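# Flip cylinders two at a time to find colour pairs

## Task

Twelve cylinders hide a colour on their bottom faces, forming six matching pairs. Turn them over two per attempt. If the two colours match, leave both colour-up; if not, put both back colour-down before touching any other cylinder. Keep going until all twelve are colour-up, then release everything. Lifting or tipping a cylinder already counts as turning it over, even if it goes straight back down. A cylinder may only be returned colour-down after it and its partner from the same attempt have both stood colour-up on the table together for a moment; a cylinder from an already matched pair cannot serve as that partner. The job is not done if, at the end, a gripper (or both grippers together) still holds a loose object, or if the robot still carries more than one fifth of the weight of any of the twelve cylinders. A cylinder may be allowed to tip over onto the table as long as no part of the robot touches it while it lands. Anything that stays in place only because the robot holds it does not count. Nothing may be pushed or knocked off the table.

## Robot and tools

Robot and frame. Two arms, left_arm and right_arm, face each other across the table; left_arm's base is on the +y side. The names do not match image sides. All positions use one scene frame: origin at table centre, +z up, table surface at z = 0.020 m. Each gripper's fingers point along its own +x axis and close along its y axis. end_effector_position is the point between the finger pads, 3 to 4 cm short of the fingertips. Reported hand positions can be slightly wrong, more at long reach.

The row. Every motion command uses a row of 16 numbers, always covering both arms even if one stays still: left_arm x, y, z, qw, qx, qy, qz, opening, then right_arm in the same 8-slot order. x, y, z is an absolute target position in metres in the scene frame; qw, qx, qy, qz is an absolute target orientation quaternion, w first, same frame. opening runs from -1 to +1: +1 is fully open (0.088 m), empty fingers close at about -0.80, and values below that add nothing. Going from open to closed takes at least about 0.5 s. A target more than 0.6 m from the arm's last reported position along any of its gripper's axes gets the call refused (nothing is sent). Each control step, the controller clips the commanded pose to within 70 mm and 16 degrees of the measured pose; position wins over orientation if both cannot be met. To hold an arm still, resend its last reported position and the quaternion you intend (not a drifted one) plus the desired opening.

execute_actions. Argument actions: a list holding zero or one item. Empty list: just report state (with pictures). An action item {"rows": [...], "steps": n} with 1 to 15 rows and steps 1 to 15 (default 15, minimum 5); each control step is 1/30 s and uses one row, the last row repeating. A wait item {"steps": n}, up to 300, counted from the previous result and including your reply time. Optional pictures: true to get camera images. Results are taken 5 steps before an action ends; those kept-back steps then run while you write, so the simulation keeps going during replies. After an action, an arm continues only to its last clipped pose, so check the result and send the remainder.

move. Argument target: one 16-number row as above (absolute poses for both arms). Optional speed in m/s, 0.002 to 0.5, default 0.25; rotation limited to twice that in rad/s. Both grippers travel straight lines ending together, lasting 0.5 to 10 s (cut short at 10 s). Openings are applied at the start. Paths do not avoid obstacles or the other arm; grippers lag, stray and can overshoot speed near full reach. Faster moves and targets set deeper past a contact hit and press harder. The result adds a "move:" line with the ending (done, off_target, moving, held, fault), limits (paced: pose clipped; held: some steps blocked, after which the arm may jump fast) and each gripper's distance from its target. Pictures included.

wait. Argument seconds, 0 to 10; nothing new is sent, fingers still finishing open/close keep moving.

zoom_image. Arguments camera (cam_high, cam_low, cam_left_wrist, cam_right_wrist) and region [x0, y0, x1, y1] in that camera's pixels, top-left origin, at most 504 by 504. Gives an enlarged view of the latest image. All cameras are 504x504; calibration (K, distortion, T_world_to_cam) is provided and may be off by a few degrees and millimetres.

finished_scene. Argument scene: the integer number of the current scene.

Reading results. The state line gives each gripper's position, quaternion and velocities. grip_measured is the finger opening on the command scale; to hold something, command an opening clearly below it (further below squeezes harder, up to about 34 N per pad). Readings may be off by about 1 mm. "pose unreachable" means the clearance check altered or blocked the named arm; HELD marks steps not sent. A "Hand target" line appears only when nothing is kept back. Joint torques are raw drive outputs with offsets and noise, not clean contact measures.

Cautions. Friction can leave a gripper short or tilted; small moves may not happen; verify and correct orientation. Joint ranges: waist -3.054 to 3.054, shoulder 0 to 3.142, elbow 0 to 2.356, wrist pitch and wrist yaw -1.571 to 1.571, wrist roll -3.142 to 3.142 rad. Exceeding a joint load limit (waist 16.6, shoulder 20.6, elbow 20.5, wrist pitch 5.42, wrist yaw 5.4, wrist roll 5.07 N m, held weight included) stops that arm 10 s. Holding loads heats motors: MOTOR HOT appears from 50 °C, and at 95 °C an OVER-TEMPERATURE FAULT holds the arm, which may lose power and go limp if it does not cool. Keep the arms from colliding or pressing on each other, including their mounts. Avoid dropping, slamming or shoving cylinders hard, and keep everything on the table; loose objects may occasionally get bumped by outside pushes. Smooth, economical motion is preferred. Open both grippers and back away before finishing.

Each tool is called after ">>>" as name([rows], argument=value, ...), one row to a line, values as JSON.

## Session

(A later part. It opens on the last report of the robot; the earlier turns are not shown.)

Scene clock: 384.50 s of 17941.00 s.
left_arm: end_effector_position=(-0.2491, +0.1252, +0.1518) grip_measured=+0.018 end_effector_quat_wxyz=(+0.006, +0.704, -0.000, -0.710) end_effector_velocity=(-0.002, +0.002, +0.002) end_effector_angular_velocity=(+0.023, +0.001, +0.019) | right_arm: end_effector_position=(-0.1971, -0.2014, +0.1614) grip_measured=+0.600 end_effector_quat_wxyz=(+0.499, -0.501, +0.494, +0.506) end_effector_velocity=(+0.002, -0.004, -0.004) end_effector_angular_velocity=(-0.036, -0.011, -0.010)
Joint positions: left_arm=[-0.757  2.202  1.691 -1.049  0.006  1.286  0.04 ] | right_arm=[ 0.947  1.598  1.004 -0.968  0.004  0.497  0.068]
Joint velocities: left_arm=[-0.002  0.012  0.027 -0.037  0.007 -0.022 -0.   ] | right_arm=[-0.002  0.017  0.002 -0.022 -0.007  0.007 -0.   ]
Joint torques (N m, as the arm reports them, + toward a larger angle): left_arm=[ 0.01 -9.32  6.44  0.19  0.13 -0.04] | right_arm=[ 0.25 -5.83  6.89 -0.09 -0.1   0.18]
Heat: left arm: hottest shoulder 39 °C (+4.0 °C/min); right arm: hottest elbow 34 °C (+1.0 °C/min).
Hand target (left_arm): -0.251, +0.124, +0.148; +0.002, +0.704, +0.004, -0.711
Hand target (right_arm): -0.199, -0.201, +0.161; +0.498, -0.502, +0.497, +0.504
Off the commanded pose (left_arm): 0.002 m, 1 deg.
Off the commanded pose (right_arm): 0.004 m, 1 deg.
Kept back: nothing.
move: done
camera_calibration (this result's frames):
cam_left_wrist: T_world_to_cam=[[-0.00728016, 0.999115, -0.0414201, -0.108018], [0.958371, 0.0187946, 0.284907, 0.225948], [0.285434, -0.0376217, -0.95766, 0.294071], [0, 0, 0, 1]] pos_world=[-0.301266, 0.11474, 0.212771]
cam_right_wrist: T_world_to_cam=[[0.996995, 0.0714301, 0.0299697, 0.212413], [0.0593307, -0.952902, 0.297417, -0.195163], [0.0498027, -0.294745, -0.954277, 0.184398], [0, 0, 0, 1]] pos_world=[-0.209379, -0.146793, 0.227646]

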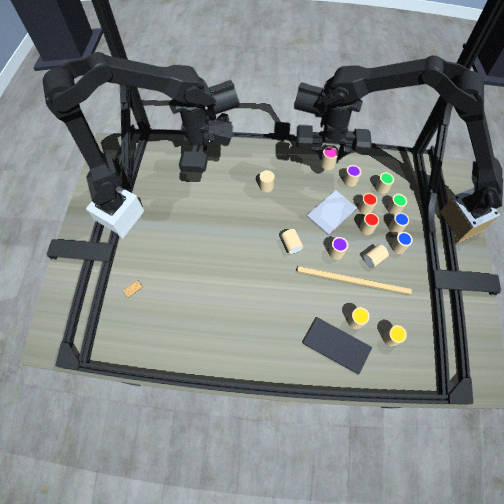

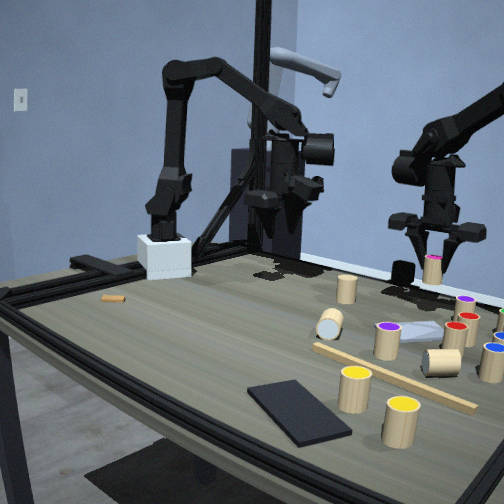

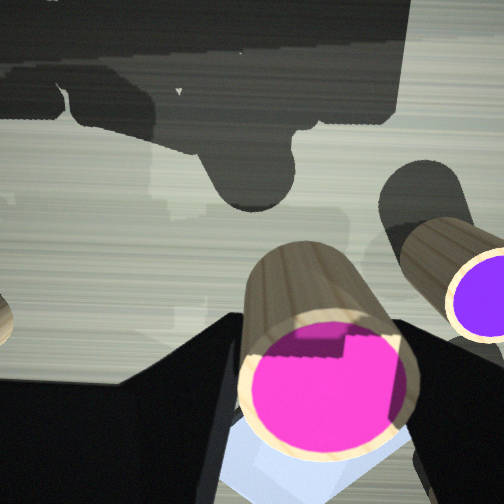

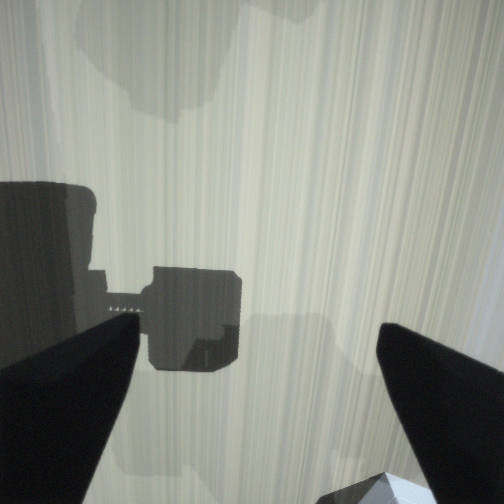

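>>> move(target=[-0.25,0.125,0.078,0,0.707,0,-0.707,-0.4,-0.2,-0.2,0.16,0.5,-0.5,0.5,0.5,0.6], speed=0.13)

>>> execute_actions([
  {"rows":[[-0.25,0.125,0.078,0,0.707,0,-0.707,0.5,-0.2,-0.2,0.16,0.5,-0.5,0.5,0.5,0.6]]},
])

>>> move(target=[-0.25,0.125,0.16,0,0.707,0,-0.707,0.5,-0.2,-0.2,0.16,0.5,-0.5,0.5,0.5,0.6])

>>> move(target=[-0.1,0.28,0.2,0,0.707,0,-0.707,0.6,-0.208,-0.032,0.14,0.5,-0.5,0.5,0.5,0.6])

Scene clock: 385.80 s of 17941.00 s.
left_arm: end_effector_position=(-0.2505, +0.1204, +0.0869) grip_measured=+0.017 end_effector_quat_wxyz=(+0.010, +0.704, -0.005, -0.710) end_effector_velocity=(-0.002, +0.002, +0.002) end_effector_angular_velocity=(+0.005, +0.007, +0.019) | right_arm: end_effector_position=(-0.1981, -0.2010, +0.1605) grip_measured=+0.600 end_effector_quat_wxyz=(+0.501, -0.500, +0.498, +0.502) end_effector_velocity=(-0.002, +0.002, +0.001) end_effector_angular_velocity=(+0.007, +0.012, +0.005)
Joint positions: left_arm=[-0.758  2.305  1.59  -0.833  0.003  1.286  0.04 ] | right_arm=[ 0.948  1.606  1.009 -0.97   0.003  0.509  0.068]
Joint velocities: left_arm=[-0.002 -0.007 -0.002 -0.007  0.007 -0.022  0.   ] | right_arm=[-0.002 -0.002  0.002  0.007 -0.007 -0.007 -0.   ]
Joint torques (N m, as the arm reports them, + toward a larger angle): left_arm=[-0.42 -9.99  3.84  0.56 -0.1   0.11] | right_arm=[ 0.29 -5.83  6.83 -0.04 -0.11  0.18]
Heat: left arm: hottest shoulder 39 °C (+4.0 °C/min); right arm: hottest elbow 34 °C (+1.0 °C/min).
Hand target (left_arm): -0.250, +0.125, +0.078; +0.000, +0.707, -0.000, -0.707
Hand target (right_arm): -0.200, -0.200, +0.160; +0.500, -0.500, +0.500, +0.500
Off the commanded pose (left_arm): 0.010 m, 1 deg.
Off the commanded pose (right_arm): 0.002 m, 0 deg.
Kept back: nothing.
move: off_target (left_arm)
camera_calibration (this result's frames):
cam_left_wrist: T_world_to_cam=[[-0.00620729, 0.998523, -0.0539786, -0.104519], [0.958511, 0.0213251, 0.284257, 0.245617], [0.284989, -0.0499746, -0.957227, 0.233562], [0, 0, 0, 1]] pos_world=[-0.302638, 0.110799, 0.148112]
cam_right_wrist: T_world_to_cam=[[0.997665, 0.0609514, 0.0308019, 0.211257], [0.0488095, -0.951858, 0.302628, -0.197142], [0.0477646, -0.300418, -0.952611, 0.181815], [0, 0, 0, 1]] pos_world=[-0.209826, -0.145907, 0.226352]

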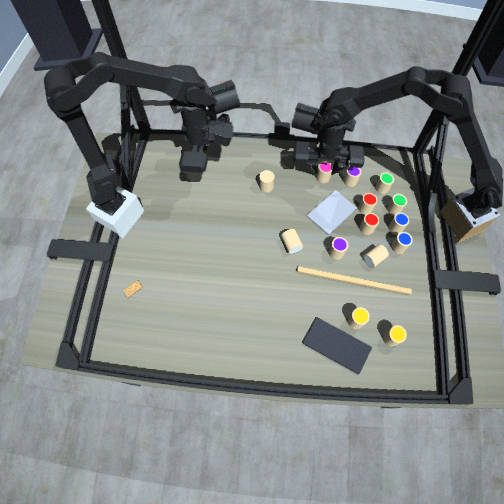

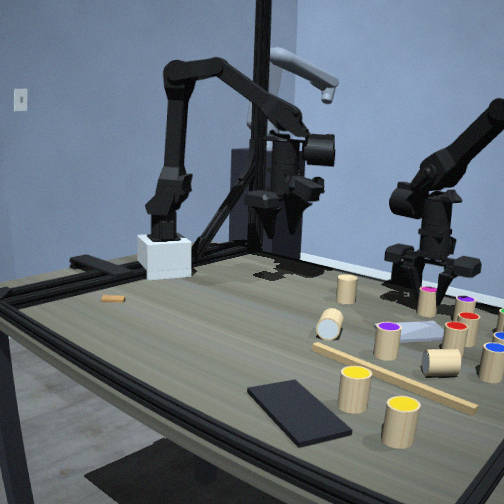

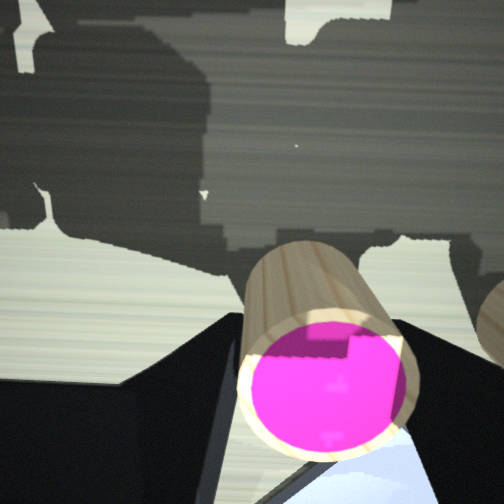

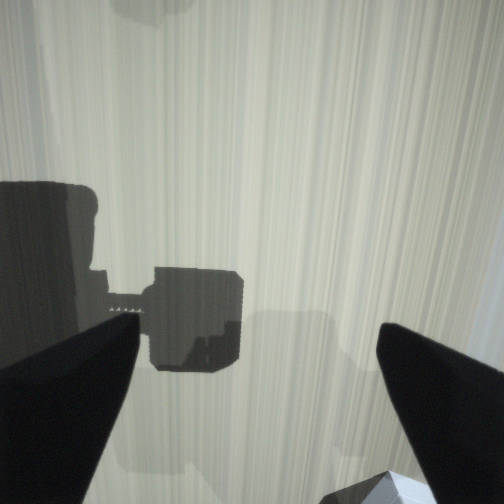

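Scene clock: 386.13 s of 17941.00 s.
left_arm: end_effector_position=(-0.2506, +0.1203, +0.0870) grip_measured=+0.447 end_effector_quat_wxyz=(+0.010, +0.704, -0.006, -0.710) end_effector_velocity=(-0.002, -0.000, +0.000) end_effector_angular_velocity=(-0.005, +0.009, +0.005) | right_arm: end_effector_position=(-0.1981, -0.2011, +0.1605) grip_measured=+0.600 end_effector_quat_wxyz=(+0.501, -0.500, +0.498, +0.502) end_effector_velocity=(+0.000, +0.001, +0.000) end_effector_angular_velocity=(+0.003, +0.010, +0.000)
Joint positions: left_arm=[-0.758  2.305  1.59  -0.832  0.003  1.286  0.061] | right_arm=[ 0.948  1.606  1.009 -0.97   0.002  0.509  0.068]
Joint velocities: left_arm=[-0.002 -0.002 -0.002  0.007  0.007 -0.007  0.022] | right_arm=[-0.007 -0.002 -0.002  0.007 -0.007 -0.007 -0.   ]
Joint torques (N m, as the arm reports them, + toward a larger angle): left_arm=[-0.19 -9.72  4.03  0.48 -0.06  0.1 ] | right_arm=[ 0.28 -5.83  6.83 -0.02 -0.1   0.18]
Heat: left arm: hottest shoulder 39 °C (+4.1 °C/min); right arm: hottest elbow 34 °C (+1.0 °C/min).
Steps of this call (steps 1 to 10: the first 10 steps of this action). Readings (end_effector_position):
1: left_arm (-0.2504, +0.1204, +0.0869) | right_arm (-0.1981, -0.2010, +0.1605)
2: left_arm (-0.2504, +0.1204, +0.0869) | right_arm (-0.1981, -0.2011, +0.1605)
4: left_arm (-0.2506, +0.1203, +0.0870) | right_arm (-0.1981, -0.2011, +0.1605)
8: left_arm (-0.2506, +0.1203, +0.0870) | right_arm (-0.1981, -0.2011, +0.1605)
10: the state above

Scene clock: 387.43 s of 17941.00 s.
left_arm: end_effector_position=(-0.2485, +0.1276, +0.1541) grip_measured=+0.500 end_effector_quat_wxyz=(-0.003, +0.708, +0.007, -0.707) end_effector_velocity=(-0.001, +0.003, +0.005) end_effector_angular_velocity=(+0.018, +0.002, -0.010) | right_arm: end_effector_position=(-0.1981, -0.2011, +0.1604) grip_measured=+0.600 end_effector_quat_wxyz=(+0.500, -0.500, +0.498, +0.502) end_effector_velocity=(+0.001, -0.002, +0.000) end_effector_angular_velocity=(-0.003, -0.010, +0.010)
Joint positions: left_arm=[-0.758  2.211  1.716 -1.09   0.003  1.286  0.063] | right_arm=[ 0.948  1.607  1.009 -0.97   0.002  0.509  0.068]
Joint velocities: left_arm=[-0.002 -0.002  0.017 -0.037  0.007  0.007 -0.   ] | right_arm=[ 0.002 -0.002 -0.002 -0.007  0.007 -0.007  0.   ]
Joint torques (N m, as the arm reports them, + toward a larger angle): left_arm=[ -0.39 -12.96   6.27   0.19  -0.04   0.12] | right_arm=[ 0.28 -5.84  6.82 -0.02 -0.1   0.18]
Heat: left arm: hottest shoulder 40 °C (+5.0 °C/min); right arm: hottest elbow 34 °C (+1.0 °C/min).
Hand target (left_arm): -0.250, +0.125, +0.160; +0.000, +0.707, +0.000, -0.707
Hand target (right_arm): -0.200, -0.200, +0.160; +0.500, -0.500, +0.500, +0.500
Off your previous action's commanded pose (left_arm): 0.010 m, 1 deg at its last step (step 5 of this call).
Off your previous action's commanded pose (right_arm): 0.002 m, 0 deg at its last step (step 5 of this call).
Off the commanded pose (left_arm): 0.007 m, 1 deg.
Off the commanded pose (right_arm): 0.002 m, 0 deg.
Kept back: nothing.
move: done
camera_calibration (this result's frames):
cam_left_wrist: T_world_to_cam=[[-0.00544305, 0.999819, -0.0182289, -0.113581], [0.955432, 0.0105803, 0.295023, 0.223432], [0.295162, -0.0158106, -0.955316, 0.295554], [0, 0, 0, 1]] pos_world=[-0.301329, 0.115869, 0.21436]
cam_right_wrist: T_world_to_cam=[[0.99767, 0.0609686, 0.0306249, 0.211337], [0.0488549, -0.951701, 0.303115, -0.197189], [0.0476263, -0.300913, -0.952462, 0.181564], [0, 0, 0, 1]] pos_world=[-0.209858, -0.145915, 0.226231]

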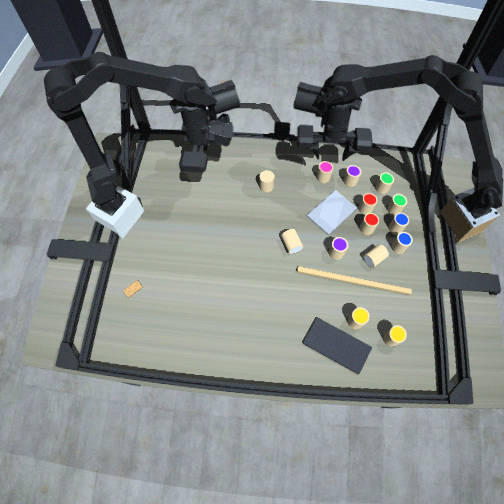

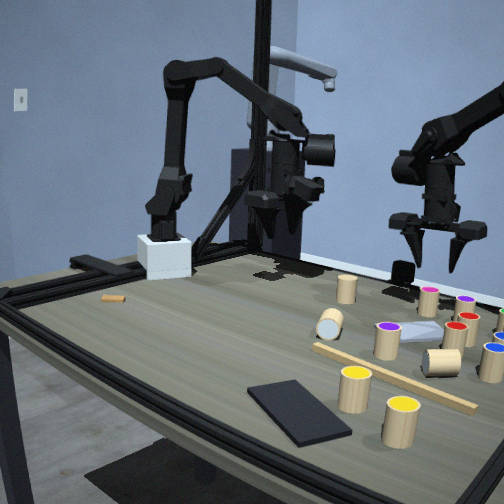

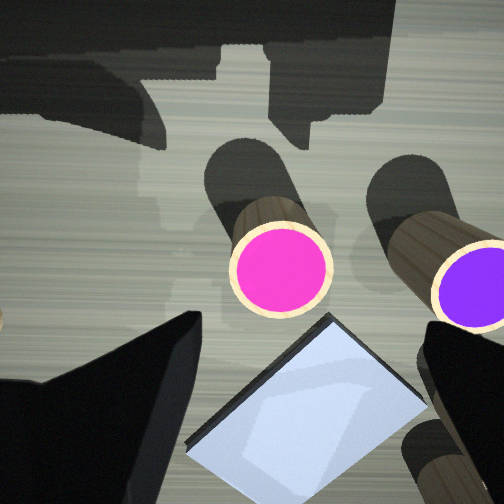

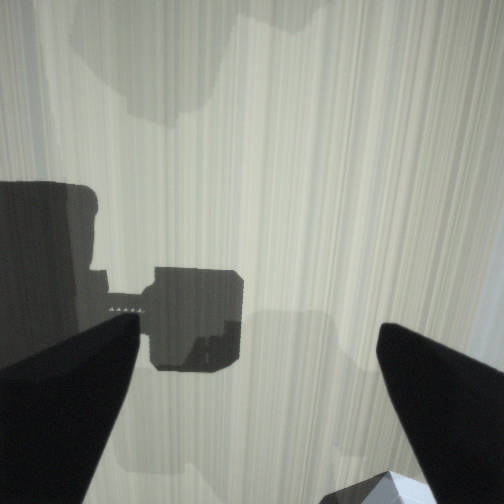

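Scene clock: 388.93 s of 17941.00 s.
left_arm: end_effector_position=(-0.0990, +0.2750, +0.2014) grip_measured=+0.600 end_effector_quat_wxyz=(+0.003, +0.709, -0.003, -0.705) end_effector_velocity=(+0.001, +0.006, +0.001) end_effector_angular_velocity=(+0.018, -0.005, -0.005) | right_arm: end_effector_position=(-0.2090, -0.0333, +0.1435) grip_measured=+0.600 end_effector_quat_wxyz=(+0.503, -0.496, +0.499, +0.502) end_effector_velocity=(+0.000, -0.001, -0.001) end_effector_angular_velocity=(-0.018, +0.001, +0.020)
Joint positions: left_arm=[-0.35   1.543  1.026 -1.045 -0.004  1.7    0.068] | right_arm=[ 0.776  2.202  1.745 -1.103  0.001  0.342  0.068]
Joint velocities: left_arm=[ 0.002 -0.007 -0.002 -0.022 -0.007  0.007  0.   ] | right_arm=[-0.002  0.012  0.017 -0.022 -0.007 -0.022  0.   ]
Joint torques (N m, as the arm reports them, + toward a larger angle): left_arm=[ 0.06 -7.2   3.96  0.16  0.07  0.09] | right_arm=[ -0.31 -10.15   7.14  -0.08  -0.11  -0.22]
Heat: left arm: hottest shoulder 40 °C (+5.0 °C/min); right arm: hottest elbow 34 °C (+1.0 °C/min).
Hand target (left_arm): -0.099, +0.279, +0.201; +0.001, +0.708, -0.001, -0.706
Hand target (right_arm): -0.209, -0.032, +0.139; +0.499, -0.500, +0.501, +0.500
Off the commanded pose (left_arm): 0.005 m, 1 deg.
Off the commanded pose (right_arm): 0.004 m, 1 deg.
Kept back: nothing.
move: done
camera_calibration (this result's frames):
cam_left_wrist: T_world_to_cam=[[0.0000680587, 0.999138, -0.0415082, -0.253814], [0.954255, 0.0123458, 0.29874, 0.0636899], [0.298995, -0.0396297, -0.953432, 0.305402], [0, 0, 0, 1]] pos_world=[-0.152073, 0.264912, 0.261618]
cam_right_wrist: T_world_to_cam=[[0.998095, 0.0550856, 0.0277923, 0.212744], [0.0443696, -0.95382, 0.297084, -0.0319986], [0.0428739, -0.295285, -0.954447, 0.215974], [0, 0, 0, 1]] pos_world=[-0.220178, 0.0215339, 0.209729]

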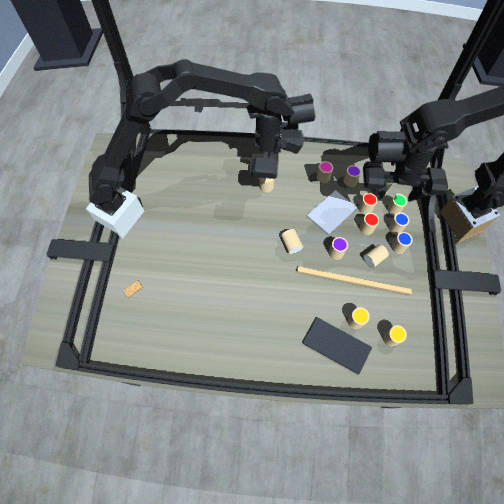

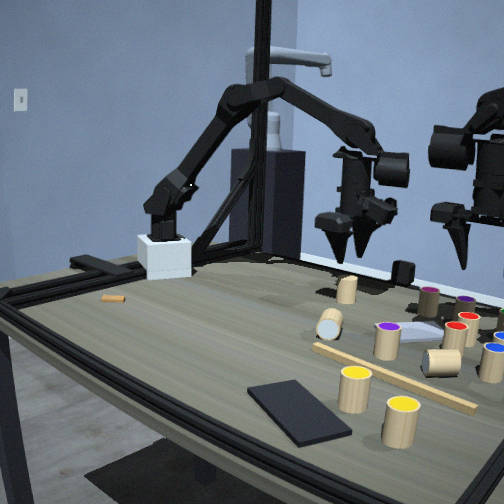

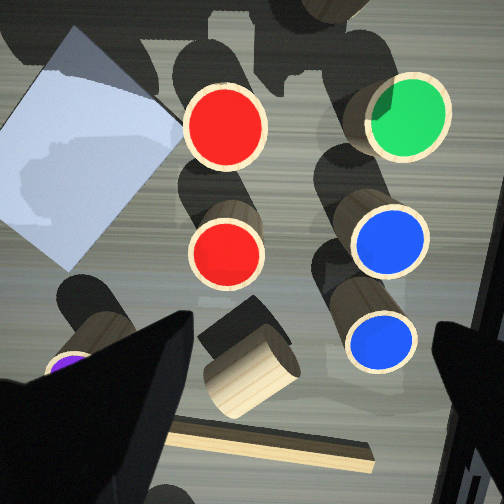

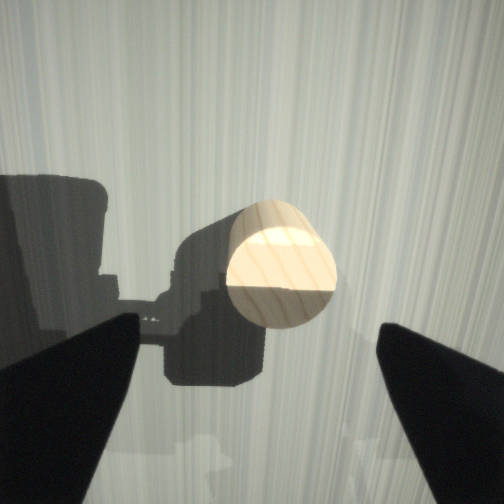

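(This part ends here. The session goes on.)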